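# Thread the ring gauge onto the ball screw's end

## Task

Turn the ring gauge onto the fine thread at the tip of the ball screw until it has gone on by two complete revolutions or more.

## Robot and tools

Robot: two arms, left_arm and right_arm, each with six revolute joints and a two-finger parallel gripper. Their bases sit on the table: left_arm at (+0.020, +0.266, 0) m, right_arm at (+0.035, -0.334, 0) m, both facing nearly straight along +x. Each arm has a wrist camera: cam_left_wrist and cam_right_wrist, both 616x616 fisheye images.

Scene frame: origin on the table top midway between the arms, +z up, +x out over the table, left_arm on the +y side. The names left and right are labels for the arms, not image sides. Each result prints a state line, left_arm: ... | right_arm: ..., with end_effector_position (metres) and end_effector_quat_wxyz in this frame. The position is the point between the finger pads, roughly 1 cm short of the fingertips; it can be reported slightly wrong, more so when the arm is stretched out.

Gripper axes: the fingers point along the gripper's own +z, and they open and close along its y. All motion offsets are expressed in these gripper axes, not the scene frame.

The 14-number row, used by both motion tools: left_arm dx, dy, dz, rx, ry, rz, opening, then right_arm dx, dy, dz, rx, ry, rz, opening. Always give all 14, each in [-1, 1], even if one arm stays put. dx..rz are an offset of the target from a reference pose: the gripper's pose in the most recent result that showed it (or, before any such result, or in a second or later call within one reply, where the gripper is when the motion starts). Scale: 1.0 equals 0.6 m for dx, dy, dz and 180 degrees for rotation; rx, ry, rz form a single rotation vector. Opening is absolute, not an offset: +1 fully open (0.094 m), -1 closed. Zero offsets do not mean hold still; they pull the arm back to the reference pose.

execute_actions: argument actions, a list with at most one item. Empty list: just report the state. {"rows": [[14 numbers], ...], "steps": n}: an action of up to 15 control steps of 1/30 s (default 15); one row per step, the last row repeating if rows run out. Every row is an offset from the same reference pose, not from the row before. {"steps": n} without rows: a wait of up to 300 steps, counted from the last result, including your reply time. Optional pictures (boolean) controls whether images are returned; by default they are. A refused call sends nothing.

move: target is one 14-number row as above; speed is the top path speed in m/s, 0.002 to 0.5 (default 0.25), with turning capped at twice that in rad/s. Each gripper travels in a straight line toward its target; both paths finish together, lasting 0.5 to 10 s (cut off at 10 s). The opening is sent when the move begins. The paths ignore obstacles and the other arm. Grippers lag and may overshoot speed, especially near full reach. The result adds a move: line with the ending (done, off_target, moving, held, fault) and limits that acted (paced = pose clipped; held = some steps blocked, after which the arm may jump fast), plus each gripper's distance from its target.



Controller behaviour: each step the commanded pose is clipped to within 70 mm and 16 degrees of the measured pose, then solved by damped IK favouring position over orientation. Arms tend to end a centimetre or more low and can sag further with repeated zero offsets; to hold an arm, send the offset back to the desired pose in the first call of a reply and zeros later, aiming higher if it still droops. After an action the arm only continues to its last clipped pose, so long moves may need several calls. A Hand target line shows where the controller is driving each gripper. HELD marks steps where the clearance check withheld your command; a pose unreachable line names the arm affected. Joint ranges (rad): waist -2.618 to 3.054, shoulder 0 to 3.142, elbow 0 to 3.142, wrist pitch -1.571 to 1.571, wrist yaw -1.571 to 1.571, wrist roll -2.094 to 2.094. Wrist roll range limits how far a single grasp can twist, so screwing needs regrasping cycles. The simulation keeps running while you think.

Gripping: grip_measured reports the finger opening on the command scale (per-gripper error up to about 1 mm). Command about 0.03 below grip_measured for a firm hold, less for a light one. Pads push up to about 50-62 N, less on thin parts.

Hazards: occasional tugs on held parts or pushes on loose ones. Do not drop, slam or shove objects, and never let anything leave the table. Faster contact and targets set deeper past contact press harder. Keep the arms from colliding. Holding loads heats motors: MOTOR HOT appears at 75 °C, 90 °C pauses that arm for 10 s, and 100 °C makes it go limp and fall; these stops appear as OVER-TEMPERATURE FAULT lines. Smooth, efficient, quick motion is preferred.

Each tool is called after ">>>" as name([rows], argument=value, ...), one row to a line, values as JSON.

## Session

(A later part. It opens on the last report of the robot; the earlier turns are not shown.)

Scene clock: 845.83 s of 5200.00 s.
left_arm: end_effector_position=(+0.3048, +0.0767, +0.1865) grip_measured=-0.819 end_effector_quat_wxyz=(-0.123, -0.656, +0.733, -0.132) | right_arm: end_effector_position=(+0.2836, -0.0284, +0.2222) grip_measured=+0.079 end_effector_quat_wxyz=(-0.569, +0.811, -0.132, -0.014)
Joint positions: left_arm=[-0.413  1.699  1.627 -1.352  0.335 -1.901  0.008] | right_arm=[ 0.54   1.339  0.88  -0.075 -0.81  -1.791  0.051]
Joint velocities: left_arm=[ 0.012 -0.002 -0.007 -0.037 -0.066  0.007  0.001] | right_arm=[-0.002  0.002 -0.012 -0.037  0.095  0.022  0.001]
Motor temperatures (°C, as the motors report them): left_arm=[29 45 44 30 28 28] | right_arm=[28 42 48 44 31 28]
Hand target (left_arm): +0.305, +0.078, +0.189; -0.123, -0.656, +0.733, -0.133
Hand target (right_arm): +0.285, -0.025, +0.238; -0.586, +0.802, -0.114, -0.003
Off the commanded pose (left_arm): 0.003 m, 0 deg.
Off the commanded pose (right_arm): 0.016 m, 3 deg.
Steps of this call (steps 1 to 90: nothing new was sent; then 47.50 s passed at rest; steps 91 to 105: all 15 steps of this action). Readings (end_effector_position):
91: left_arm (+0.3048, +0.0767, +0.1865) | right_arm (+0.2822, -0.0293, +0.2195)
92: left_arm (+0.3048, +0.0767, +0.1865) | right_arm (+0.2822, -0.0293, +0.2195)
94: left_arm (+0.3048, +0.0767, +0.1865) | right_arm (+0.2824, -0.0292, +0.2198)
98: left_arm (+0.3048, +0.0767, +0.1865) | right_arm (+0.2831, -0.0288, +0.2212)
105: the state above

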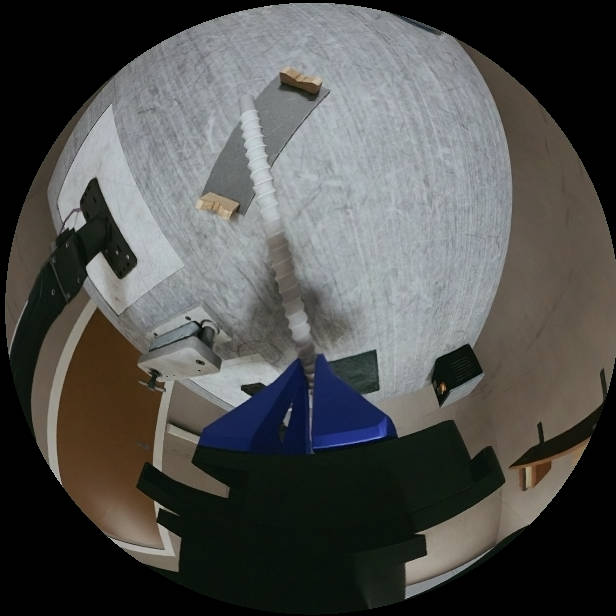

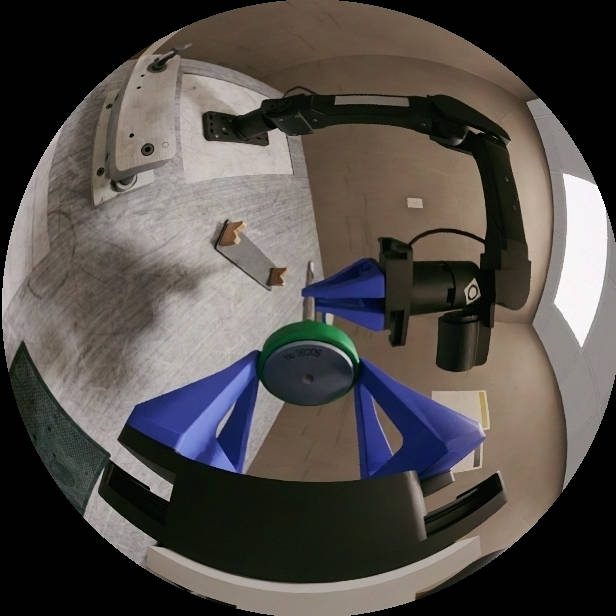

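>>> execute_actions([
  {"rows": [[0,0,-0.005,0,0,0,-0.87,-0.0057,-0.0259,-0.0043,0.0121,-0.003,-0.006,0.04],[0,0,-0.005,0,0,0,-0.87,-0.0057,-0.0259,-0.0043,0.0121,-0.0031,0.002,0.04],[0,0,-0.005,0,0,0,-0.87,-0.0057,-0.0259,-0.0043,0.012,-0.0033,0.011,0.04],[0,0,-0.005,0,0,0,-0.87,-0.0057,-0.0259,-0.0043,0.012,-0.0035,0.021,0.04],[0,0,-0.005,0,0,0,-0.87,-0.0057,-0.0259,-0.0043,0.0119,-0.0037,0.031,0.04],[0,0,-0.005,0,0,0,-0.87,-0.0057,-0.0259,-0.0043,0.0118,-0.0039,0.041,0.04],[0,0,-0.005,0,0,0,-0.87,-0.0057,-0.0259,-0.0043,0.0117,-0.0041,0.051,0.04],[0,0,-0.005,0,0,0,-0.87,-0.0057,-0.0259,-0.0043,0.0117,-0.0043,0.061,0.04],[0,0,-0.005,0,0,0,-0.87,-0.0057,-0.0259,-0.0043,0.0116,-0.0045,0.071,0.04],[0,0,-0.005,0,0,0,-0.87,-0.0057,-0.0259,-0.0043,0.0115,-0.0047,0.081,0.04],[0,0,-0.005,0,0,0,-0.87,-0.0057,-0.0259,-0.0043,0.0114,-0.0049,0.091,0.04],[0,0,-0.005,0,0,0,-0.87,-0.0057,-0.0259,-0.0043,0.0114,-0.0051,0.101,0.04],[0,0,-0.005,0,0,0,-0.87,-0.0057,-0.0259,-0.0043,0.0113,-0.0053,0.111,0.04],[0,0,-0.005,0,0,0,-0.87,-0.0057,-0.0259,-0.0043,0.0112,-0.0055,0.121,0.04],[0,0,-0.005,0,0,0,-0.87,-0.0057,-0.0259,-0.0043,0.0111,-0.0056,0.131,0.04]], "steps": 15},
], pictures=false)

>>> execute_actions([
  {"rows": [[0,0,-0.005,0,0,0,-0.87,-0.0128,-0.0232,-0.0043,0.0101,-0.0073,0.05,0.04],[0,0,-0.005,0,0,0,-0.87,-0.0128,-0.0232,-0.0043,0.01,-0.0074,0.06,0.04],[0,0,-0.005,0,0,0,-0.87,-0.0128,-0.0232,-0.0043,0.0098,-0.0076,0.07,0.04],[0,0,-0.005,0,0,0,-0.87,-0.0128,-0.0232,-0.0043,0.0097,-0.0077,0.08,0.04],[0,0,-0.005,0,0,0,-0.87,-0.0128,-0.0232,-0.0043,0.0096,-0.0079,0.09,0.04],[0,0,-0.005,0,0,0,-0.87,-0.0128,-0.0232,-0.0043,0.0095,-0.008,0.1,0.04],[0,0,-0.005,0,0,0,-0.87,-0.0128,-0.0232,-0.0043,0.0093,-0.0082,0.11,0.04],[0,0,-0.005,0,0,0,-0.87,-0.0128,-0.0232,-0.0043,0.0092,-0.0083,0.12,0.04],[0,0,-0.005,0,0,0,-0.87,-0.0128,-0.0232,-0.0043,0.0091,-0.0084,0.13,0.04],[0,0,-0.005,0,0,0,-0.87,-0.0128,-0.0232,-0.0043,0.0089,-0.0086,0.14,0.04],[0,0,-0.005,0,0,0,-0.87,-0.0128,-0.0232,-0.0043,0.0088,-0.0087,0.15,0.04],[0,0,-0.005,0,0,0,-0.87,-0.0128,-0.0232,-0.0043,0.0087,-0.0089,0.16,0.04],[0,0,-0.005,0,0,0,-0.87,-0.0128,-0.0232,-0.0043,0.0086,-0.009,0.17,0.04],[0,0,-0.005,0,0,0,-0.87,-0.0128,-0.0232,-0.0043,0.0084,-0.0092,0.18,0.04],[0,0,-0.005,0,0,0,-0.87,-0.0128,-0.0232,-0.0043,0.0083,-0.0093,0.19,0.04]], "steps": 15},
], pictures=false)

>>> execute_actions([
  {"rows": [[0,0,-0.005,0,0,0,-0.87,-0.0214,-0.0156,-0.0043,0.006,-0.0109,0.05,0.04],[0,0,-0.005,0,0,0,-0.87,-0.0214,-0.0156,-0.0043,0.0058,-0.011,0.06,0.04],[0,0,-0.005,0,0,0,-0.87,-0.0214,-0.0156,-0.0043,0.0056,-0.0111,0.07,0.04],[0,0,-0.005,0,0,0,-0.87,-0.0214,-0.0156,-0.0043,0.0055,-0.0111,0.08,0.04],[0,0,-0.005,0,0,0,-0.87,-0.0214,-0.0156,-0.0043,0.0053,-0.0112,0.09,0.04],[0,0,-0.005,0,0,0,-0.87,-0.0214,-0.0156,-0.0043,0.0051,-0.0113,0.1,0.04],[0,0,-0.005,0,0,0,-0.87,-0.0214,-0.0156,-0.0043,0.0049,-0.0114,0.11,0.04],[0,0,-0.005,0,0,0,-0.87,-0.0214,-0.0156,-0.0043,0.0048,-0.0115,0.12,0.04],[0,0,-0.005,0,0,0,-0.87,-0.0214,-0.0156,-0.0043,0.0046,-0.0115,0.13,0.04],[0,0,-0.005,0,0,0,-0.87,-0.0214,-0.0156,-0.0043,0.0044,-0.0116,0.14,0.04],[0,0,-0.005,0,0,0,-0.87,-0.0214,-0.0156,-0.0043,0.0042,-0.0117,0.15,0.04],[0,0,-0.005,0,0,0,-0.87,-0.0214,-0.0156,-0.0043,0.004,-0.0118,0.16,0.04],[0,0,-0.005,0,0,0,-0.87,-0.0214,-0.0156,-0.0043,0.0039,-0.0119,0.17,0.04],[0,0,-0.005,0,0,0,-0.87,-0.0214,-0.0156,-0.0043,0.0037,-0.0119,0.18,0.04],[0,0,-0.005,0,0,0,-0.87,-0.0214,-0.0156,-0.0043,0.0035,-0.012,0.19,0.04]], "steps": 15},
], pictures=false)

>>> execute_actions([
  {"rows": [[0,0,-0.005,0,0,0,-0.87,-0.026,-0.005,-0.0043,0.0008,-0.0124,0.05,0.04],[0,0,-0.005,0,0,0,-0.87,-0.026,-0.005,-0.0043,0.0006,-0.0124,0.06,0.04],[0,0,-0.005,0,0,0,-0.87,-0.026,-0.005,-0.0043,0.0004,-0.0124,0.07,0.04],[0,0,-0.005,0,0,0,-0.87,-0.026,-0.005,-0.0043,0.0002,-0.0125,0.079,0.04],[0,0,-0.005,0,0,0,-0.87,-0.026,-0.005,-0.0043,0.0,-0.0125,0.088,0.04],[0,0,-0.005,0,0,0,-0.87,-0.026,-0.005,-0.0043,-0.0001,-0.0125,0.096,0.04],[0,0,-0.005,0,0,0,-0.87,-0.026,-0.005,-0.0043,-0.0002,-0.0125,0.103,0.04],[0,0,-0.005,0,0,0,-0.87,-0.026,-0.005,-0.0043,-0.0003,-0.0125,0.109,0.04],[0,0,-0.005,0,0,0,-0.87,-0.026,-0.005,-0.0043,-0.0004,-0.0125,0.114,0.04],[0,0,-0.005,0,0,0,-0.87,-0.026,-0.005,-0.0043,-0.0005,-0.0125,0.118,0.04]], "steps": 15},
])

>>> zoom_image(camera="cam_right_wrist", region=[230, 240, 390, 400])

Scene clock: 910.83 s of 5200.00 s.
left_arm: end_effector_position=(+0.3048, +0.0767, +0.1865) grip_measured=-0.819 end_effector_quat_wxyz=(-0.123, -0.656, +0.733, -0.132) | right_arm: end_effector_position=(+0.2829, -0.0289, +0.2208) grip_measured=+0.079 end_effector_quat_wxyz=(-0.559, +0.785, -0.250, -0.099)
Joint positions: left_arm=[-0.413  1.699  1.627 -1.352  0.335 -1.901  0.008] | right_arm=[ 0.54   1.339  0.88  -0.084 -0.81  -1.5    0.051]
Joint velocities: left_arm=[ 0.002 -0.012  0.002  0.095  0.022  0.051 -0.   ] | right_arm=[-0.002 -0.012 -0.012 -0.066 -0.11   0.755 -0.001]
Motor temperatures (°C, as the motors report them): left_arm=[29 45 44 30 28 28] | right_arm=[28 41 48 45 30 28]
Hand target (left_arm): +0.305, +0.078, +0.189; -0.123, -0.656, +0.733, -0.133
Hand target (right_arm): +0.284, -0.026, +0.238; -0.566, +0.762, -0.284, -0.134
Off the commanded pose (left_arm): 0.003 m, 0 deg.
Off the commanded pose (right_arm): 0.018 m, 7 deg.
Steps of this call (steps 1 to 90: nothing new was sent; then 61.50 s passed at rest; steps 91 to 105: all 15 steps of this action). Readings (end_effector_position):
91: left_arm (+0.3048, +0.0767, +0.1865) | right_arm (+0.2837, -0.0284, +0.2224)
92: left_arm (+0.3048, +0.0767, +0.1865) | right_arm (+0.2837, -0.0284, +0.2224)
94: left_arm (+0.3048, +0.0767, +0.1865) | right_arm (+0.2837, -0.0284, +0.2224)
98: left_arm (+0.3048, +0.0767, +0.1865) | right_arm (+0.2836, -0.0285, +0.2222)
105: the state above

Scene clock: 911.33 s of 5200.00 s.
left_arm: end_effector_position=(+0.3048, +0.0768, +0.1865) grip_measured=-0.819 end_effector_quat_wxyz=(-0.123, -0.656, +0.733, -0.132) | right_arm: end_effector_position=(+0.2815, -0.0297, +0.2181) grip_measured=+0.079 end_effector_quat_wxyz=(-0.515, +0.707, -0.429, -0.228)
Joint positions: left_arm=[-0.413  1.699  1.627 -1.352  0.334 -1.901  0.008] | right_arm=[ 0.54   1.339  0.88  -0.1   -0.81  -1.036  0.051]
Joint velocities: left_arm=[-0.002 -0.002  0.007 -0.037 -0.066 -0.022 -0.001] | right_arm=[ 0.007 -0.022 -0.002 -0.081  0.066  0.828 -0.   ]
Motor temperatures (°C, as the motors report them): left_arm=[29 45 44 30 28 28] | right_arm=[28 41 48 45 30 28]
Hand target (left_arm): +0.305, +0.078, +0.189; -0.123, -0.656, +0.733, -0.133
Hand target (right_arm): +0.283, -0.026, +0.236; -0.515, +0.674, -0.458, -0.265
Off the commanded pose (left_arm): 0.003 m, 0 deg.
Off the commanded pose (right_arm): 0.019 m, 7 deg.
Steps of this call (steps 1 to 15: all 15 steps of this action). Readings (end_effector_position):
1: left_arm (+0.3048, +0.0767, +0.1865) | right_arm (+0.2827, -0.0290, +0.2205)
2: left_arm (+0.3048, +0.0767, +0.1865) | right_arm (+0.2826, -0.0291, +0.2202)
4: left_arm (+0.3048, +0.0767, +0.1865) | right_arm (+0.2823, -0.0293, +0.2196)
8: left_arm (+0.3048, +0.0768, +0.1865) | right_arm (+0.2819, -0.0295, +0.2189)
15: the state above

Scene clock: 911.83 s of 5200.00 s.
left_arm: end_effector_position=(+0.3049, +0.0769, +0.1865) grip_measured=-0.819 end_effector_quat_wxyz=(-0.123, -0.656, +0.733, -0.132) | right_arm: end_effector_position=(+0.2800, -0.0307, +0.2154) grip_measured=+0.079 end_effector_quat_wxyz=(-0.442, +0.588, -0.585, -0.342)
Joint positions: left_arm=[-0.413  1.699  1.627 -1.352  0.334 -1.901  0.008] | right_arm=[ 0.54   1.339  0.88  -0.117 -0.81  -0.569  0.051]
Joint velocities: left_arm=[-0.002 -0.007  0.002 -0.081  0.037  0.037 -0.   ] | right_arm=[ 0.002  0.017 -0.002 -0.037  0.022  0.945 -0.001]
Motor temperatures (°C, as the motors report them): left_arm=[29 45 44 30 28 28] | right_arm=[28 41 48 45 30 28]
Hand target (left_arm): +0.305, +0.078, +0.189; -0.123, -0.656, +0.733, -0.132
Hand target (right_arm): +0.282, -0.027, +0.234; -0.434, +0.550, -0.606, -0.377
Off the commanded pose (left_arm): 0.003 m, 0 deg.
Off the commanded pose (right_arm): 0.019 m, 7 deg.
Steps of this call (steps 1 to 15: all 15 steps of this action). Readings (end_effector_position):
1: left_arm (+0.3048, +0.0768, +0.1865) | right_arm (+0.2814, -0.0298, +0.2179)
2: left_arm (+0.3048, +0.0768, +0.1865) | right_arm (+0.2812, -0.0299, +0.2176)
4: left_arm (+0.3049, +0.0768, +0.1865) | right_arm (+0.2809, -0.0301, +0.2170)
8: left_arm (+0.3049, +0.0769, +0.1865) | right_arm (+0.2804, -0.0304, +0.2162)
15: the state above

Scene clock: 912.33 s of 5200.00 s.
left_arm: end_effector_position=(+0.3050, +0.0770, +0.1864) grip_measured=-0.819 end_effector_quat_wxyz=(-0.123, -0.656, +0.733, -0.132) | right_arm: end_effector_position=(+0.2790, -0.0313, +0.2136) grip_measured=+0.079 end_effector_quat_wxyz=(+0.368, -0.472, +0.684, +0.416)
Joint positions: left_arm=[-0.413  1.699  1.627 -1.352  0.333 -1.901  0.008] | right_arm=[ 0.54   1.339  0.88  -0.128 -0.81  -0.207  0.051]
Joint velocities: left_arm=[-0.012 -0.012  0.007 -0.051  0.007 -0.037  0.   ] | right_arm=[-0.022 -0.002 -0.007  0.051  0.037  0.198  0.001]
Motor temperatures (°C, as the motors report them): left_arm=[29 45 44 30 28 28] | right_arm=[28 41 48 45 30 28]
Hand target (left_arm): +0.305, +0.078, +0.189; -0.123, -0.656, +0.733, -0.132
Hand target (right_arm): +0.281, -0.028, +0.231; +0.381, -0.465, +0.674, +0.429
Off the commanded pose (left_arm): 0.003 m, 0 deg.
Off the commanded pose (right_arm): 0.018 m, 3 deg.
Steps of this call (steps 1 to 15: all 15 steps of this action). Readings (end_effector_position):
1: left_arm (+0.3049, +0.0769, +0.1865) | right_arm (+0.2799, -0.0307, +0.2152)
2: left_arm (+0.3049, +0.0769, +0.1865) | right_arm (+0.2797, -0.0309, +0.2149)
4: left_arm (+0.3049, +0.0769, +0.1864) | right_arm (+0.2793, -0.0311, +0.2142)
8: left_arm (+0.3050, +0.0770, +0.1864) | right_arm (+0.2790, -0.0313, +0.2136)
15: the state above

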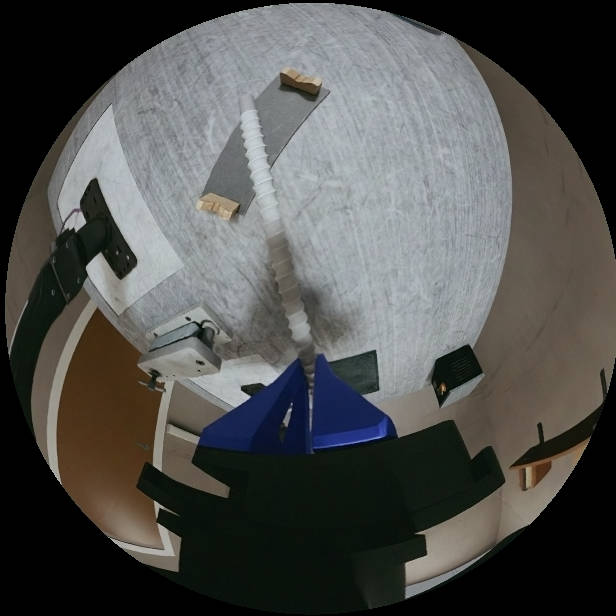

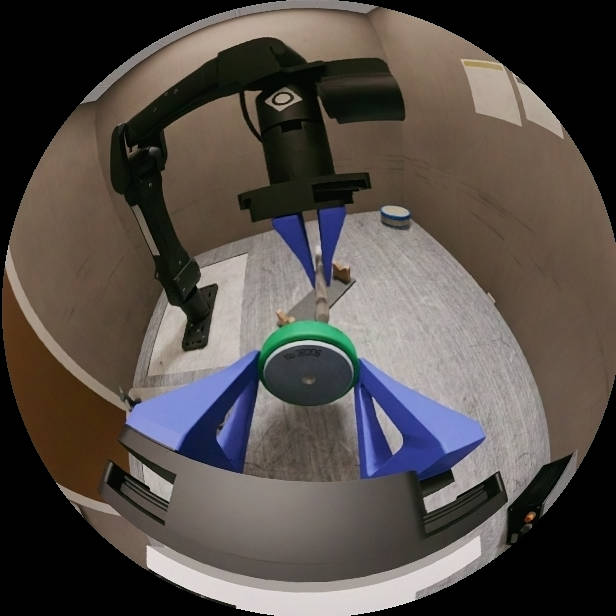

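Region (230, 240, 390, 400) of cam_right_wrist's 616x616 image, scaled by 3.150, with more detail than that image has.

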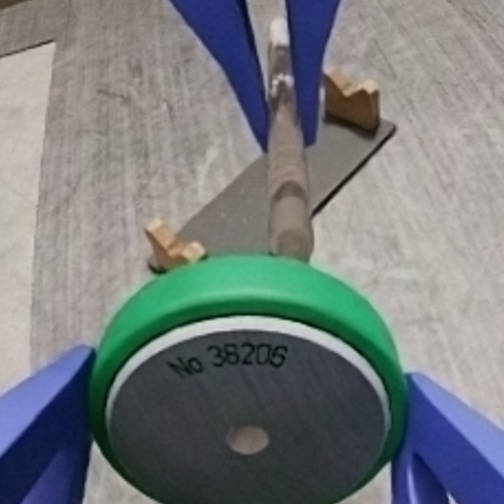

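>>> execute_actions([
  {"rows": [[0,0,-0.005,0,0,0,-0.87,-0.0285,-0.002,-0.005,0.0018,-0.014,-0.0135,0.04],[0,0,-0.005,0,0,0,-0.87,-0.0305,-0.004,-0.0056,0.0035,-0.0155,-0.015,0.04],[0,0,-0.005,0,0,0,-0.87,-0.0325,-0.006,-0.0062,0.0053,-0.017,-0.0166,0.04],[0,0,-0.005,0,0,0,-0.87,-0.0345,-0.008,-0.0068,0.007,-0.0185,-0.0182,0.04],[0,0,-0.005,0,0,0,-0.87,-0.0365,-0.01,-0.0074,0.0088,-0.02,-0.0197,0.04],[0,0,-0.005,0,0,0,-0.87,-0.0385,-0.012,-0.008,0.0106,-0.0215,-0.0213,0.04],[0,0,-0.005,0,0,0,-0.87,-0.0405,-0.014,-0.0086,0.0123,-0.023,-0.0228,0.04],[0,0,-0.005,0,0,0,-0.87,-0.0424,-0.016,-0.0092,0.0141,-0.0245,-0.0244,0.04]], "steps": 15},
], pictures=false)

>>> execute_actions([
  {"steps": 10},
])

>>> zoom_image(camera="cam_right_wrist", region=[230, 240, 390, 400])

Scene clock: 937.40 s of 5200.00 s.
left_arm: end_effector_position=(+0.3050, +0.0770, +0.1864) grip_measured=-0.819 end_effector_quat_wxyz=(-0.123, -0.656, +0.733, -0.132) | right_arm: end_effector_position=(+0.2893, -0.0318, +0.2189) grip_measured=+0.079 end_effector_quat_wxyz=(+0.391, -0.467, +0.682, +0.404)
Joint positions: left_arm=[-0.413  1.699  1.627 -1.352  0.333 -1.901  0.008] | right_arm=[ 0.535  1.339  0.88  -0.084 -0.781 -0.2    0.051]
Joint velocities: left_arm=[-0.007 -0.012  0.007 -0.022 -0.037 -0.081  0.   ] | right_arm=[ 0.007 -0.027 -0.002  0.007 -0.051  0.007 -0.001]
Motor temperatures (°C, as the motors report them): left_arm=[29 45 44 30 28 28] | right_arm=[28 41 48 46 30 28]
Hand target (left_arm): +0.305, +0.078, +0.189; -0.123, -0.656, +0.733, -0.132
Hand target (right_arm): +0.294, -0.030, +0.236; +0.420, -0.473, +0.661, +0.404
Off the commanded pose (left_arm): 0.003 m, 0 deg.
Off the commanded pose (right_arm): 0.018 m, 4 deg.
Steps of this call (steps 1 to 90: nothing new was sent; then 21.57 s passed at rest; steps 91 to 105: all 15 steps of this action). Readings (end_effector_position):
91: left_arm (+0.3050, +0.0770, +0.1864) | right_arm (+0.2791, -0.0313, +0.2135)
92: left_arm (+0.3050, +0.0770, +0.1864) | right_arm (+0.2794, -0.0314, +0.2134)
94: left_arm (+0.3050, +0.0770, +0.1864) | right_arm (+0.2805, -0.0315, +0.2136)
98: left_arm (+0.3050, +0.0770, +0.1864) | right_arm (+0.2842, -0.0313, +0.2157)
105: the state above

Scene clock: 937.73 s of 5200.00 s.
left_arm: end_effector_position=(+0.3050, +0.0770, +0.1864) grip_measured=-0.819 end_effector_quat_wxyz=(-0.123, -0.656, +0.733, -0.132) | right_arm: end_effector_position=(+0.2900, -0.0316, +0.2197) grip_measured=+0.079 end_effector_quat_wxyz=(+0.394, -0.467, +0.681, +0.403)
Joint positions: left_arm=[-0.413  1.699  1.627 -1.352  0.333 -1.901  0.008] | right_arm=[ 0.535  1.339  0.88  -0.078 -0.779 -0.201  0.051]
Joint velocities: left_arm=[ 0.012  0.022 -0.007 -0.007 -0.007 -0.037  0.   ] | right_arm=[ 0.002 -0.022  0.012 -0.022 -0.11   0.022 -0.   ]
Motor temperatures (°C, as the motors report them): left_arm=[29 45 44 30 28 28] | right_arm=[28 41 48 46 30 28]
Hand target (left_arm): +0.305, +0.078, +0.189; -0.123, -0.656, +0.733, -0.132
Hand target (right_arm): +0.295, -0.030, +0.236; +0.420, -0.473, +0.661, +0.403
Off the commanded pose (left_arm): 0.003 m, 0 deg.
Off the commanded pose (right_arm): 0.017 m, 4 deg.
Steps of this call (steps 1 to 10: nothing new was sent). Readings (end_effector_position):
1: left_arm (+0.3050, +0.0770, +0.1864) | right_arm (+0.2894, -0.0317, +0.2191)
2: left_arm (+0.3050, +0.0770, +0.1864) | right_arm (+0.2896, -0.0317, +0.2192)
4: left_arm (+0.3050, +0.0770, +0.1864) | right_arm (+0.2898, -0.0316, +0.2195)
8: left_arm (+0.3050, +0.0770, +0.1864) | right_arm (+0.2900, -0.0316, +0.2196)
10: the state above

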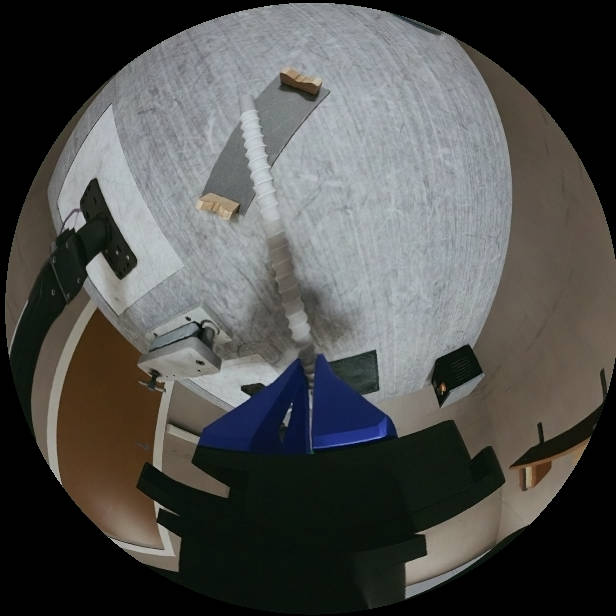

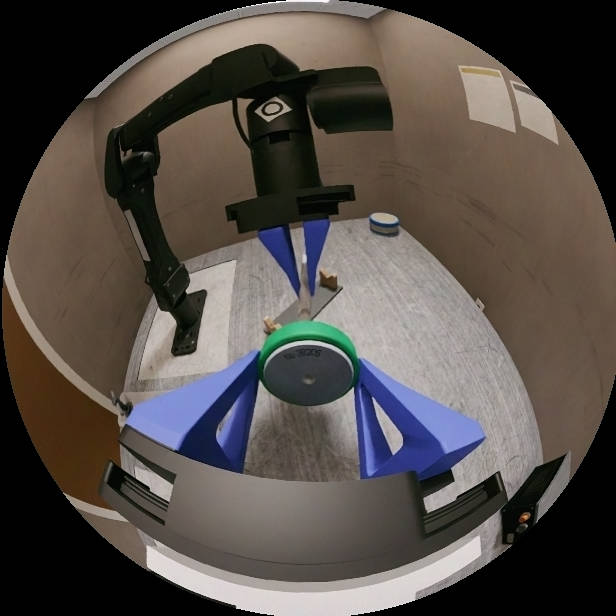

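Region (230, 240, 390, 400) of cam_right_wrist's 616x616 image, scaled by 3.150, with more detail than that image has.

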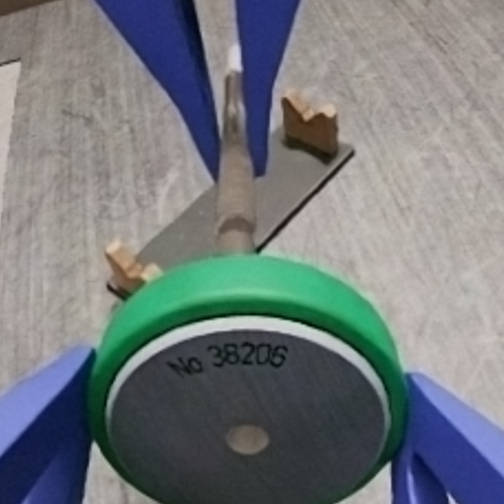

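>>> execute_actions([
  {"rows": [[0,0,-0.005,0,0,0,-0.87,-0.0282,-0.0018,-0.0076,-0.001,-0.0162,-0.0123,0.04],[0,0,-0.005,0,0,0,-0.87,-0.0285,-0.0012,-0.009,-0.0027,-0.0166,-0.0115,0.04],[0,0,-0.005,0,0,0,-0.87,-0.0289,-0.0006,-0.0105,-0.0045,-0.017,-0.0106,0.04],[0,0,-0.005,0,0,0,-0.87,-0.0293,0.0,-0.012,-0.0063,-0.0174,-0.0098,0.04],[0,0,-0.005,0,0,0,-0.87,-0.0296,0.0006,-0.0134,-0.008,-0.0177,-0.009,0.04],[0,0,-0.005,0,0,0,-0.87,-0.03,0.0012,-0.0149,-0.0098,-0.0181,-0.0082,0.04],[0,0,-0.005,0,0,0,-0.87,-0.0303,0.0018,-0.0163,-0.0115,-0.0185,-0.0073,0.04],[0,0,-0.005,0,0,0,-0.87,-0.0307,0.0024,-0.0178,-0.0133,-0.0189,-0.0065,0.04]], "steps": 15},
], pictures=false)

>>> execute_actions([
  {"steps": 12},
])

>>> zoom_image(camera="cam_right_wrist", region=[230, 240, 390, 400])

Scene clock: 985.97 s of 5200.00 s.
left_arm: end_effector_position=(+0.3050, +0.0770, +0.1864) grip_measured=-0.819 end_effector_quat_wxyz=(-0.123, -0.656, +0.733, -0.132) | right_arm: end_effector_position=(+0.2918, -0.0373, +0.2231) grip_measured=+0.079 end_effector_quat_wxyz=(+0.393, -0.464, +0.676, +0.416)
Joint positions: left_arm=[-0.413  1.699  1.627 -1.352  0.333 -1.901  0.008] | right_arm=[ 0.502  1.339  0.88  -0.078 -0.83  -0.201  0.051]
Joint velocities: left_arm=[-0.012 -0.012 -0.007  0.081  0.007 -0.007 -0.002] | right_arm=[-0.007 -0.017  0.007 -0.007  0.051  0.037  0.001]
Motor temperatures (°C, as the motors report them): left_arm=[29 45 44 30 28 28] | right_arm=[28 41 48 47 30 28]
Hand target (left_arm): +0.305, +0.078, +0.189; -0.123, -0.656, +0.733, -0.132
Hand target (right_arm): +0.292, -0.036, +0.240; +0.408, -0.470, +0.656, +0.426
Off the commanded pose (left_arm): 0.003 m, 0 deg.
Off the commanded pose (right_arm): 0.018 m, 3 deg.
Steps of this call (steps 1 to 90: nothing new was sent; then 44.73 s passed at rest; steps 91 to 105: all 15 steps of this action). Readings (end_effector_position):
91: left_arm (+0.3050, +0.0770, +0.1864) | right_arm (+0.2901, -0.0317, +0.2198)
92: left_arm (+0.3050, +0.0770, +0.1864) | right_arm (+0.2904, -0.0319, +0.2198)
94: left_arm (+0.3050, +0.0770, +0.1864) | right_arm (+0.2913, -0.0332, +0.2202)
98: left_arm (+0.3050, +0.0770, +0.1864) | right_arm (+0.2930, -0.0364, +0.2216)
105: the state above

Scene clock: 986.37 s of 5200.00 s.
left_arm: end_effector_position=(+0.3050, +0.0770, +0.1864) grip_measured=-0.819 end_effector_quat_wxyz=(-0.123, -0.656, +0.733, -0.132) | right_arm: end_effector_position=(+0.2908, -0.0370, +0.2235) grip_measured=+0.079 end_effector_quat_wxyz=(+0.392, -0.465, +0.675, +0.418)
Joint positions: left_arm=[-0.413  1.699  1.627 -1.352  0.333 -1.901  0.008] | right_arm=[ 0.502  1.339  0.88  -0.078 -0.836 -0.201  0.051]
Joint velocities: left_arm=[-0.007  0.012 -0.002 -0.007 -0.022  0.066 -0.   ] | right_arm=[-0.012 -0.017  0.012 -0.051  0.022 -0.022 -0.   ]
Motor temperatures (°C, as the motors report them): left_arm=[29 45 44 30 28 28] | right_arm=[28 41 48 47 30 28]
Hand target (left_arm): +0.305, +0.078, +0.189; -0.123, -0.656, +0.733, -0.132
Hand target (right_arm): +0.292, -0.036, +0.240; +0.408, -0.470, +0.656, +0.426
Off the commanded pose (left_arm): 0.003 m, 0 deg.
Off the commanded pose (right_arm): 0.017 m, 3 deg.
Steps of this call (steps 1 to 12: nothing new was sent). Readings (end_effector_position):
1: left_arm (+0.3050, +0.0770, +0.1864) | right_arm (+0.2915, -0.0372, +0.2232)
2: left_arm (+0.3050, +0.0770, +0.1864) | right_arm (+0.2914, -0.0372, +0.2233)
4: left_arm (+0.3050, +0.0770, +0.1864) | right_arm (+0.2911, -0.0371, +0.2234)
8: left_arm (+0.3050, +0.0770, +0.1864) | right_arm (+0.2909, -0.0370, +0.2235)
12: the state above

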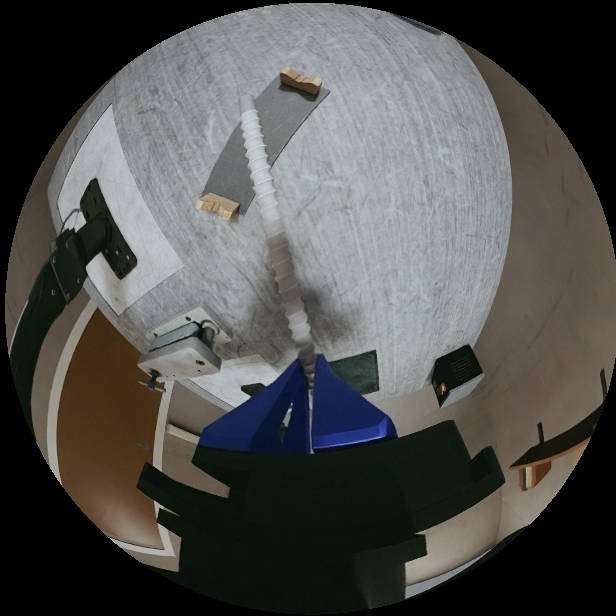

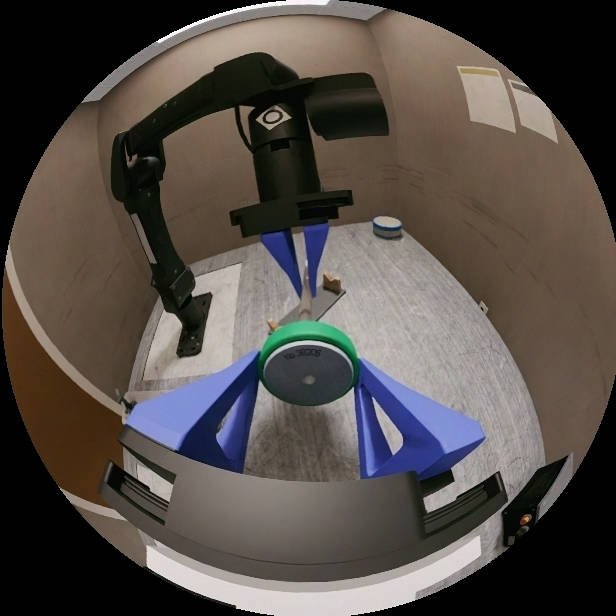

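Region (230, 240, 390, 400) of cam_right_wrist's 616x616 image, scaled by 3.150, with more detail than that image has.

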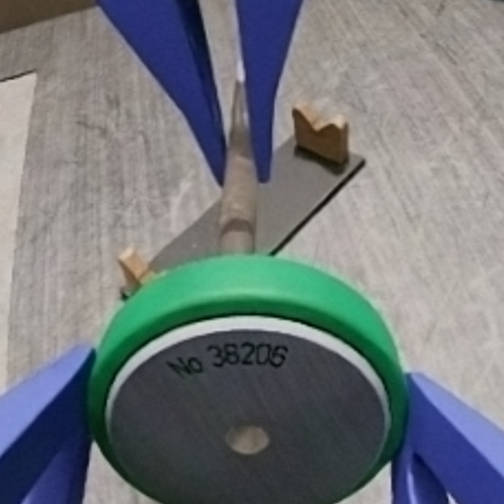

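>>> execute_actions([
  {"rows": [[0,0,-0.005,0,0,0,-0.87,-0.0258,0.0058,-0.0046,-0.0056,-0.0122,-0.0115,0.04],[0,0,-0.005,0,0,0,-0.87,-0.025,0.0066,-0.0022,-0.0059,-0.0116,-0.012,0.04],[0,0,-0.005,0,0,0,-0.87,-0.0243,0.0075,0.0002,-0.0063,-0.0111,-0.0125,0.04],[0,0,-0.005,0,0,0,-0.87,-0.0235,0.0083,0.0026,-0.0067,-0.0105,-0.013,0.04],[0,0,-0.005,0,0,0,-0.87,-0.0228,0.0091,0.005,-0.007,-0.0099,-0.0135,0.04],[0,0,-0.005,0,0,0,-0.87,-0.022,0.0099,0.0074,-0.0074,-0.0093,-0.014,0.04]], "steps": 15},
], pictures=false)

>>> execute_actions([
  {"steps": 12},
])

>>> zoom_image(camera="cam_right_wrist", region=[230, 240, 390, 400])

Scene clock: 1014.03 s of 5200.00 s.
left_arm: end_effector_position=(+0.3050, +0.0770, +0.1864) grip_measured=-0.819 end_effector_quat_wxyz=(-0.123, -0.656, +0.733, -0.132) | right_arm: end_effector_position=(+0.2884, -0.0333, +0.2198) grip_measured=+0.079 end_effector_quat_wxyz=(+0.385, -0.468, +0.675, +0.420)
Joint positions: left_arm=[-0.413  1.699  1.627 -1.352  0.333 -1.901  0.008] | right_arm=[ 0.515  1.349  0.88  -0.077 -0.833 -0.201  0.051]
Joint velocities: left_arm=[ 0.012 -0.007 -0.017  0.007 -0.11   0.007  0.001] | right_arm=[ 0.017 -0.007 -0.002  0.081 -0.022  0.007 -0.001]
Motor temperatures (°C, as the motors report them): left_arm=[29 45 44 30 28 28] | right_arm=[28 41 49 46 31 28]
Hand target (left_arm): +0.305, +0.078, +0.189; -0.123, -0.656, +0.733, -0.132
Hand target (right_arm): +0.289, -0.028, +0.235; +0.405, -0.478, +0.654, +0.424
Off the commanded pose (left_arm): 0.003 m, 0 deg.
Off the commanded pose (right_arm): 0.016 m, 4 deg.
Steps of this call (steps 1 to 90: nothing new was sent; then 24.17 s passed at rest; steps 91 to 105: all 15 steps of this action). Readings (end_effector_position):
91: left_arm (+0.3050, +0.0770, +0.1864) | right_arm (+0.2908, -0.0370, +0.2235)
92: left_arm (+0.3050, +0.0770, +0.1864) | right_arm (+0.2908, -0.0370, +0.2235)
94: left_arm (+0.3050, +0.0770, +0.1864) | right_arm (+0.2908, -0.0370, +0.2235)
98: left_arm (+0.3050, +0.0770, +0.1864) | right_arm (+0.2888, -0.0346, +0.2221)
105: the state above

Scene clock: 1014.43 s of 5200.00 s.
left_arm: end_effector_position=(+0.3050, +0.0770, +0.1864) grip_measured=-0.819 end_effector_quat_wxyz=(-0.123, -0.656, +0.733, -0.132) | right_arm: end_effector_position=(+0.2884, -0.0333, +0.2198) grip_measured=+0.079 end_effector_quat_wxyz=(+0.385, -0.468, +0.675, +0.420)
Joint positions: left_arm=[-0.413  1.699  1.627 -1.352  0.333 -1.901  0.008] | right_arm=[ 0.515  1.349  0.88  -0.077 -0.833 -0.201  0.051]
Joint velocities: left_arm=[ 0.022  0.012 -0.022 -0.007  0.022  0.007  0.   ] | right_arm=[ 0.027  0.007 -0.012 -0.007  0.007  0.037  0.   ]
Motor temperatures (°C, as the motors report them): left_arm=[29 45 44 30 28 28] | right_arm=[28 41 49 46 31 28]
Hand target (left_arm): +0.305, +0.078, +0.189; -0.123, -0.656, +0.733, -0.132
Hand target (right_arm): +0.289, -0.028, +0.235; +0.405, -0.478, +0.654, +0.424
Off the commanded pose (left_arm): 0.003 m, 0 deg.
Off the commanded pose (right_arm): 0.016 m, 4 deg.
Steps of this call (steps 1 to 12: nothing new was sent). Readings (end_effector_position):
1: left_arm (+0.3050, +0.0770, +0.1864) | right_arm (+0.2884, -0.0333, +0.2198)
2: left_arm (+0.3050, +0.0770, +0.1864) | right_arm (+0.2884, -0.0333, +0.2198)
4: left_arm (+0.3050, +0.0770, +0.1864) | right_arm (+0.2884, -0.0333, +0.2198)
8: left_arm (+0.3050, +0.0770, +0.1864) | right_arm (+0.2884, -0.0333, +0.2198)
12: the state above

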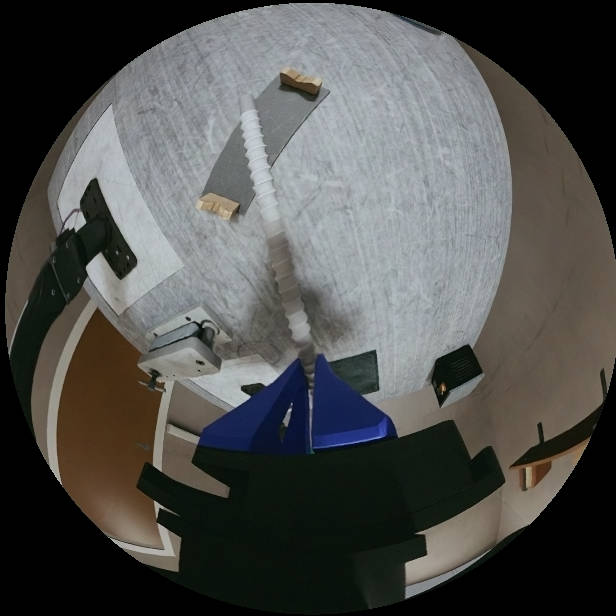

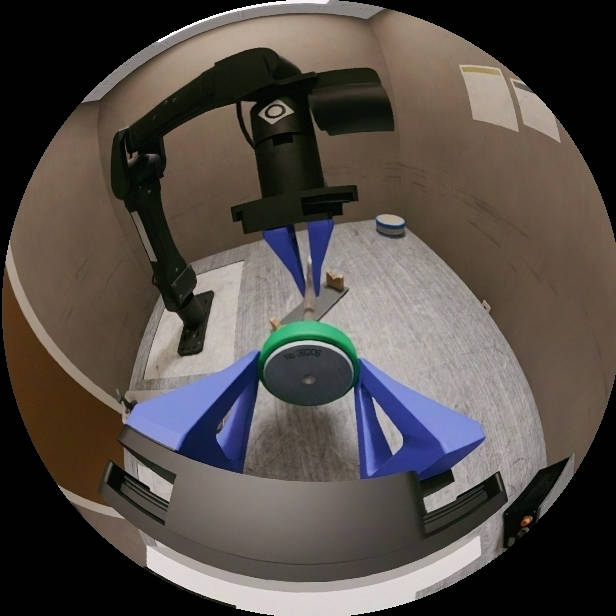

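Region (230, 240, 390, 400) of cam_right_wrist's 616x616 image, scaled by 3.150, with more detail than that image has.

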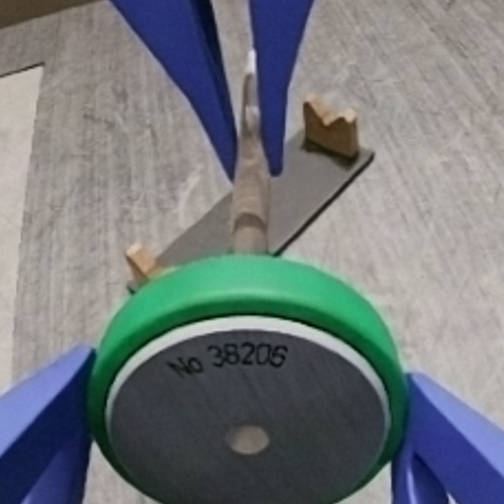

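>>> execute_actions([
  {"rows": [[0,0,-0.005,0,0,0,-0.87,-0.0296,0.0088,-0.0034,-0.0059,-0.0144,-0.023,0.04],[0,0,-0.005,0,0,0,-0.87,-0.0296,0.0088,-0.0034,-0.0056,-0.0145,-0.033,0.04],[0,0,-0.005,0,0,0,-0.87,-0.0296,0.0088,-0.0034,-0.0053,-0.0146,-0.045,0.04],[0,0,-0.005,0,0,0,-0.87,-0.0296,0.0088,-0.0034,-0.005,-0.0147,-0.057,0.04],[0,0,-0.005,0,0,0,-0.87,-0.0296,0.0088,-0.0034,-0.0047,-0.0148,-0.069,0.04],[0,0,-0.005,0,0,0,-0.87,-0.0296,0.0088,-0.0034,-0.0044,-0.0149,-0.081,0.04],[0,0,-0.005,0,0,0,-0.87,-0.0296,0.0088,-0.0034,-0.0041,-0.015,-0.093,0.04],[0,0,-0.005,0,0,0,-0.87,-0.0296,0.0088,-0.0034,-0.0038,-0.0151,-0.105,0.04],[0,0,-0.005,0,0,0,-0.87,-0.0296,0.0088,-0.0034,-0.0035,-0.0152,-0.117,0.04],[0,0,-0.005,0,0,0,-0.87,-0.0296,0.0088,-0.0034,-0.0032,-0.0152,-0.129,0.04],[0,0,-0.005,0,0,0,-0.87,-0.0296,0.0088,-0.0034,-0.0029,-0.0153,-0.141,0.04],[0,0,-0.005,0,0,0,-0.87,-0.0296,0.0088,-0.0034,-0.0026,-0.0153,-0.153,0.04],[0,0,-0.005,0,0,0,-0.87,-0.0296,0.0088,-0.0034,-0.0024,-0.0154,-0.165,0.04],[0,0,-0.005,0,0,0,-0.87,-0.0296,0.0088,-0.0034,-0.0021,-0.0154,-0.177,0.04],[0,0,-0.005,0,0,0,-0.87,-0.0296,0.0088,-0.0034,-0.0018,-0.0155,-0.189,0.04]], "steps": 15},
], pictures=false)

>>> execute_actions([
  {"rows": [[0,0,-0.005,0,0,0,-0.87,-0.0308,-0.0018,-0.0034,0.0012,-0.0155,-0.089,0.04],[0,0,-0.005,0,0,0,-0.87,-0.0308,-0.0018,-0.0034,0.0015,-0.0155,-0.101,0.04],[0,0,-0.005,0,0,0,-0.87,-0.0308,-0.0018,-0.0034,0.0018,-0.0154,-0.113,0.04],[0,0,-0.005,0,0,0,-0.87,-0.0308,-0.0018,-0.0034,0.0021,-0.0154,-0.125,0.04],[0,0,-0.005,0,0,0,-0.87,-0.0308,-0.0018,-0.0034,0.0024,-0.0154,-0.137,0.04],[0,0,-0.005,0,0,0,-0.87,-0.0308,-0.0018,-0.0034,0.0026,-0.0153,-0.149,0.04],[0,0,-0.005,0,0,0,-0.87,-0.0308,-0.0018,-0.0034,0.0029,-0.0153,-0.161,0.04],[0,0,-0.005,0,0,0,-0.87,-0.0308,-0.0018,-0.0034,0.0032,-0.0152,-0.173,0.04],[0,0,-0.005,0,0,0,-0.87,-0.0308,-0.0018,-0.0034,0.0035,-0.0152,-0.185,0.04],[0,0,-0.005,0,0,0,-0.87,-0.0308,-0.0018,-0.0034,0.0038,-0.0151,-0.197,0.04],[0,0,-0.005,0,0,0,-0.87,-0.0308,-0.0018,-0.0034,0.0041,-0.015,-0.209,0.04],[0,0,-0.005,0,0,0,-0.87,-0.0308,-0.0018,-0.0034,0.0044,-0.0149,-0.221,0.04],[0,0,-0.005,0,0,0,-0.87,-0.0308,-0.0018,-0.0034,0.0046,-0.0149,-0.233,0.04],[0,0,-0.005,0,0,0,-0.87,-0.0308,-0.0018,-0.0034,0.0049,-0.0148,-0.245,0.04],[0,0,-0.005,0,0,0,-0.87,-0.0308,-0.0018,-0.0034,0.0052,-0.0147,-0.257,0.04]], "steps": 15},
], pictures=false)

>>> execute_actions([
  {"rows": [[0,0,-0.005,0,0,0,-0.87,-0.0251,-0.0181,-0.0034,0.0093,-0.0125,-0.089,0.04],[0,0,-0.005,0,0,0,-0.87,-0.0251,-0.0181,-0.0034,0.0095,-0.0123,-0.101,0.04],[0,0,-0.005,0,0,0,-0.87,-0.0251,-0.0181,-0.0034,0.0097,-0.0121,-0.113,0.04],[0,0,-0.005,0,0,0,-0.87,-0.0251,-0.0181,-0.0034,0.01,-0.0119,-0.125,0.04],[0,0,-0.005,0,0,0,-0.87,-0.0251,-0.0181,-0.0034,0.0102,-0.0117,-0.137,0.04],[0,0,-0.005,0,0,0,-0.87,-0.0251,-0.0181,-0.0034,0.0104,-0.0115,-0.149,0.04],[0,0,-0.005,0,0,0,-0.87,-0.0251,-0.0181,-0.0034,0.0106,-0.0113,-0.161,0.04],[0,0,-0.005,0,0,0,-0.87,-0.0251,-0.0181,-0.0034,0.0108,-0.0111,-0.173,0.04],[0,0,-0.005,0,0,0,-0.87,-0.0251,-0.0181,-0.0034,0.011,-0.0109,-0.185,0.04],[0,0,-0.005,0,0,0,-0.87,-0.0251,-0.0181,-0.0034,0.0112,-0.0107,-0.197,0.04],[0,0,-0.005,0,0,0,-0.87,-0.0251,-0.0181,-0.0034,0.0114,-0.0105,-0.209,0.04],[0,0,-0.005,0,0,0,-0.87,-0.0251,-0.0181,-0.0034,0.0116,-0.0103,-0.221,0.04],[0,0,-0.005,0,0,0,-0.87,-0.0251,-0.0181,-0.0034,0.0118,-0.0101,-0.233,0.04],[0,0,-0.005,0,0,0,-0.87,-0.0251,-0.0181,-0.0034,0.012,-0.0098,-0.245,0.04],[0,0,-0.005,0,0,0,-0.87,-0.0251,-0.0181,-0.0034,0.0122,-0.0096,-0.257,0.04]], "steps": 15},
], pictures=false)

>>> execute_actions([
  {"rows": [[0,0,-0.005,0,0,0,-0.87,-0.0115,-0.0287,-0.0034,0.0145,-0.0056,-0.089,0.04],[0,0,-0.005,0,0,0,-0.87,-0.0115,-0.0287,-0.0034,0.0146,-0.0054,-0.098,0.04],[0,0,-0.005,0,0,0,-0.87,-0.0115,-0.0287,-0.0034,0.0147,-0.0052,-0.106,0.04],[0,0,-0.005,0,0,0,-0.87,-0.0115,-0.0287,-0.0034,0.0147,-0.005,-0.113,0.04],[0,0,-0.005,0,0,0,-0.87,-0.0115,-0.0287,-0.0034,0.0148,-0.0049,-0.119,0.04],[0,0,-0.005,0,0,0,-0.87,-0.0115,-0.0287,-0.0034,0.0148,-0.0048,-0.124,0.04],[0,0,-0.005,0,0,0,-0.87,-0.0115,-0.0287,-0.0034,0.0149,-0.0047,-0.128,0.04],[0,0,-0.005,0,0,0,-0.87,-0.0115,-0.0287,-0.0034,0.0149,-0.0046,-0.13,0.04]], "steps": 15},
])

>>> zoom_image(camera="cam_right_wrist", region=[230, 240, 390, 400])

Scene clock: 1073.10 s of 5200.00 s.
left_arm: end_effector_position=(+0.3050, +0.0770, +0.1864) grip_measured=-0.819 end_effector_quat_wxyz=(-0.123, -0.656, +0.733, -0.132) | right_arm: end_effector_position=(+0.2903, -0.0326, +0.2224) grip_measured=+0.079 end_effector_quat_wxyz=(-0.462, +0.583, -0.575, -0.340)
Joint positions: left_arm=[-0.413  1.699  1.627 -1.352  0.333 -1.901  0.008] | right_arm=[ 0.515  1.349  0.88  -0.061 -0.83  -0.567  0.051]
Joint velocities: left_arm=[ 0.022 -0.012  0.012  0.022  0.037  0.022 -0.001] | right_arm=[-0.007 -0.002 -0.002  0.037 -0.051 -0.945  0.   ]
Motor temperatures (°C, as the motors report them): left_arm=[29 45 44 30 28 28] | right_arm=[28 41 49 47 30 28]
Hand target (left_arm): +0.305, +0.078, +0.189; -0.123, -0.656, +0.733, -0.132
Hand target (right_arm): +0.288, -0.029, +0.238; -0.509, +0.629, -0.504, -0.302
Off the commanded pose (left_arm): 0.003 m, 0 deg.
Off the commanded pose (right_arm): 0.016 m, 13 deg.
Steps of this call (steps 1 to 90: nothing new was sent; then 55.17 s passed at rest; steps 91 to 105: all 15 steps of this action). Readings (end_effector_position):
91: left_arm (+0.3050, +0.0770, +0.1864) | right_arm (+0.2884, -0.0333, +0.2198)
92: left_arm (+0.3050, +0.0770, +0.1864) | right_arm (+0.2884, -0.0333, +0.2198)
94: left_arm (+0.3050, +0.0770, +0.1864) | right_arm (+0.2885, -0.0333, +0.2199)
98: left_arm (+0.3050, +0.0770, +0.1864) | right_arm (+0.2889, -0.0330, +0.2206)
105: the state above

Scene clock: 1073.60 s of 5200.00 s.
left_arm: end_effector_position=(+0.3050, +0.0770, +0.1864) grip_measured=-0.819 end_effector_quat_wxyz=(-0.123, -0.656, +0.733, -0.132) | right_arm: end_effector_position=(+0.2932, -0.0314, +0.2268) grip_measured=+0.079 end_effector_quat_wxyz=(-0.549, +0.719, -0.382, -0.190)
Joint positions: left_arm=[-0.413  1.699  1.627 -1.352  0.333 -1.901  0.008] | right_arm=[ 0.515  1.349  0.88  -0.033 -0.826 -1.134  0.051]
Joint velocities: left_arm=[ 0.012 -0.007 -0.002  0.007  0.007  0.081  0.001] | right_arm=[ 0.002 -0.007 -0.017 -0.007  0.022 -1.062  0.   ]
Motor temperatures (°C, as the motors report them): left_arm=[29 45 44 30 28 28] | right_arm=[28 41 49 47 30 28]
Hand target (left_arm): +0.305, +0.078, +0.189; -0.123, -0.656, +0.733, -0.132
Hand target (right_arm): +0.289, -0.028, +0.240; -0.580, +0.744, -0.300, -0.140
Off the commanded pose (left_arm): 0.003 m, 0 deg.
Off the commanded pose (right_arm): 0.015 m, 13 deg.
Steps of this call (steps 1 to 15: all 15 steps of this action). Readings (end_effector_position):
1: left_arm (+0.3050, +0.0770, +0.1864) | right_arm (+0.2906, -0.0325, +0.2227)
2: left_arm (+0.3050, +0.0770, +0.1864) | right_arm (+0.2910, -0.0324, +0.2231)
4: left_arm (+0.3050, +0.0770, +0.1864) | right_arm (+0.2918, -0.0321, +0.2242)
8: left_arm (+0.3050, +0.0770, +0.1864) | right_arm (+0.2926, -0.0318, +0.2256)
15: the state above

Scene clock: 1074.10 s of 5200.00 s.
left_arm: end_effector_position=(+0.3050, +0.0770, +0.1864) grip_measured=-0.819 end_effector_quat_wxyz=(-0.123, -0.656, +0.733, -0.132) | right_arm: end_effector_position=(+0.2958, -0.0303, +0.2313) grip_measured=+0.079 end_effector_quat_wxyz=(-0.587, +0.794, -0.158, -0.018)
Joint positions: left_arm=[-0.413  1.699  1.627 -1.352  0.333 -1.901  0.008] | right_arm=[ 0.515  1.349  0.88  -0.004 -0.823 -1.704  0.051]
Joint velocities: left_arm=[ 0.007  0.002 -0.017 -0.051 -0.037 -0.007  0.001] | right_arm=[ 0.012 -0.007  0.002 -0.022 -0.022 -1.048 -0.   ]
Motor temperatures (°C, as the motors report them): left_arm=[29 45 44 30 28 28] | right_arm=[28 41 49 47 30 28]
Hand target (left_arm): +0.305, +0.078, +0.189; -0.123, -0.656, +0.733, -0.132
Hand target (right_arm): +0.292, -0.027, +0.245; -0.602, +0.795, -0.074, +0.038
Off the commanded pose (left_arm): 0.003 m, 0 deg.
Off the commanded pose (right_arm): 0.015 m, 13 deg.
Steps of this call (steps 1 to 15: all 15 steps of this action). Readings (end_effector_position):
1: left_arm (+0.3050, +0.0770, +0.1864) | right_arm (+0.2934, -0.0314, +0.2271)
2: left_arm (+0.3050, +0.0770, +0.1864) | right_arm (+0.2938, -0.0313, +0.2276)
4: left_arm (+0.3050, +0.0770, +0.1864) | right_arm (+0.2945, -0.0310, +0.2287)
8: left_arm (+0.3050, +0.0770, +0.1864) | right_arm (+0.2953, -0.0306, +0.2302)
15: the state above

Scene clock: 1074.60 s of 5200.00 s.
left_arm: end_effector_position=(+0.3050, +0.0770, +0.1864) grip_measured=-0.819 end_effector_quat_wxyz=(-0.123, -0.656, +0.733, -0.132) | right_arm: end_effector_position=(+0.2971, -0.0297, +0.2338) grip_measured=+0.079 end_effector_quat_wxyz=(-0.584, +0.807, -0.018, +0.087)
Joint positions: left_arm=[-0.413  1.699  1.627 -1.352  0.333 -1.901  0.008] | right_arm=[ 0.515  1.349  0.88   0.01  -0.822 -2.043  0.051]
Joint velocities: left_arm=[-0.017  0.027 -0.017 -0.007 -0.007  0.007 -0.   ] | right_arm=[-0.002  0.002 -0.002 -0.007 -0.022 -0.212 -0.   ]
Motor temperatures (°C, as the motors report them): left_arm=[29 45 44 30 28 28] | right_arm=[28 41 49 47 30 28]
Hand target (left_arm): +0.305, +0.078, +0.189; -0.123, -0.656, +0.733, -0.132
Hand target (right_arm): +0.294, -0.026, +0.249; -0.598, +0.795, +0.010, +0.100
Off the commanded pose (left_arm): 0.003 m, 0 deg.
Off the commanded pose (right_arm): 0.016 m, 4 deg.
Steps of this call (steps 1 to 15: all 15 steps of this action). Readings (end_effector_position):
1: left_arm (+0.3050, +0.0770, +0.1864) | right_arm (+0.2960, -0.0302, +0.2317)
2: left_arm (+0.3050, +0.0770, +0.1864) | right_arm (+0.2964, -0.0301, +0.2322)
4: left_arm (+0.3050, +0.0770, +0.1864) | right_arm (+0.2969, -0.0299, +0.2333)
8: left_arm (+0.3050, +0.0770, +0.1864) | right_arm (+0.2971, -0.0297, +0.2338)
15: the state above

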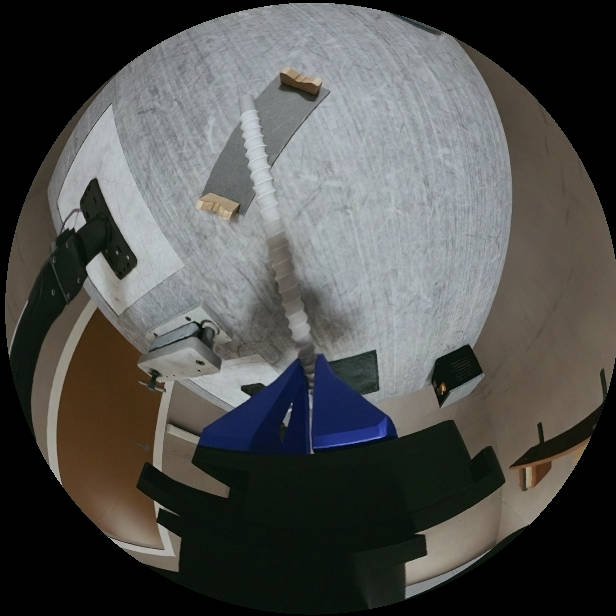

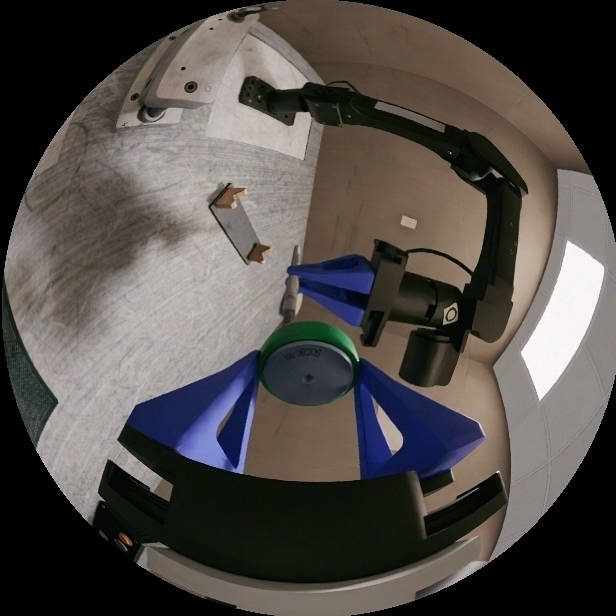

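Region (230, 240, 390, 400) of cam_right_wrist's 616x616 image, scaled by 3.150, with more detail than that image has.

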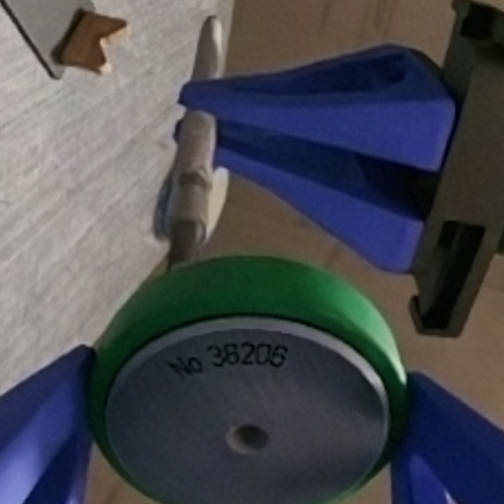

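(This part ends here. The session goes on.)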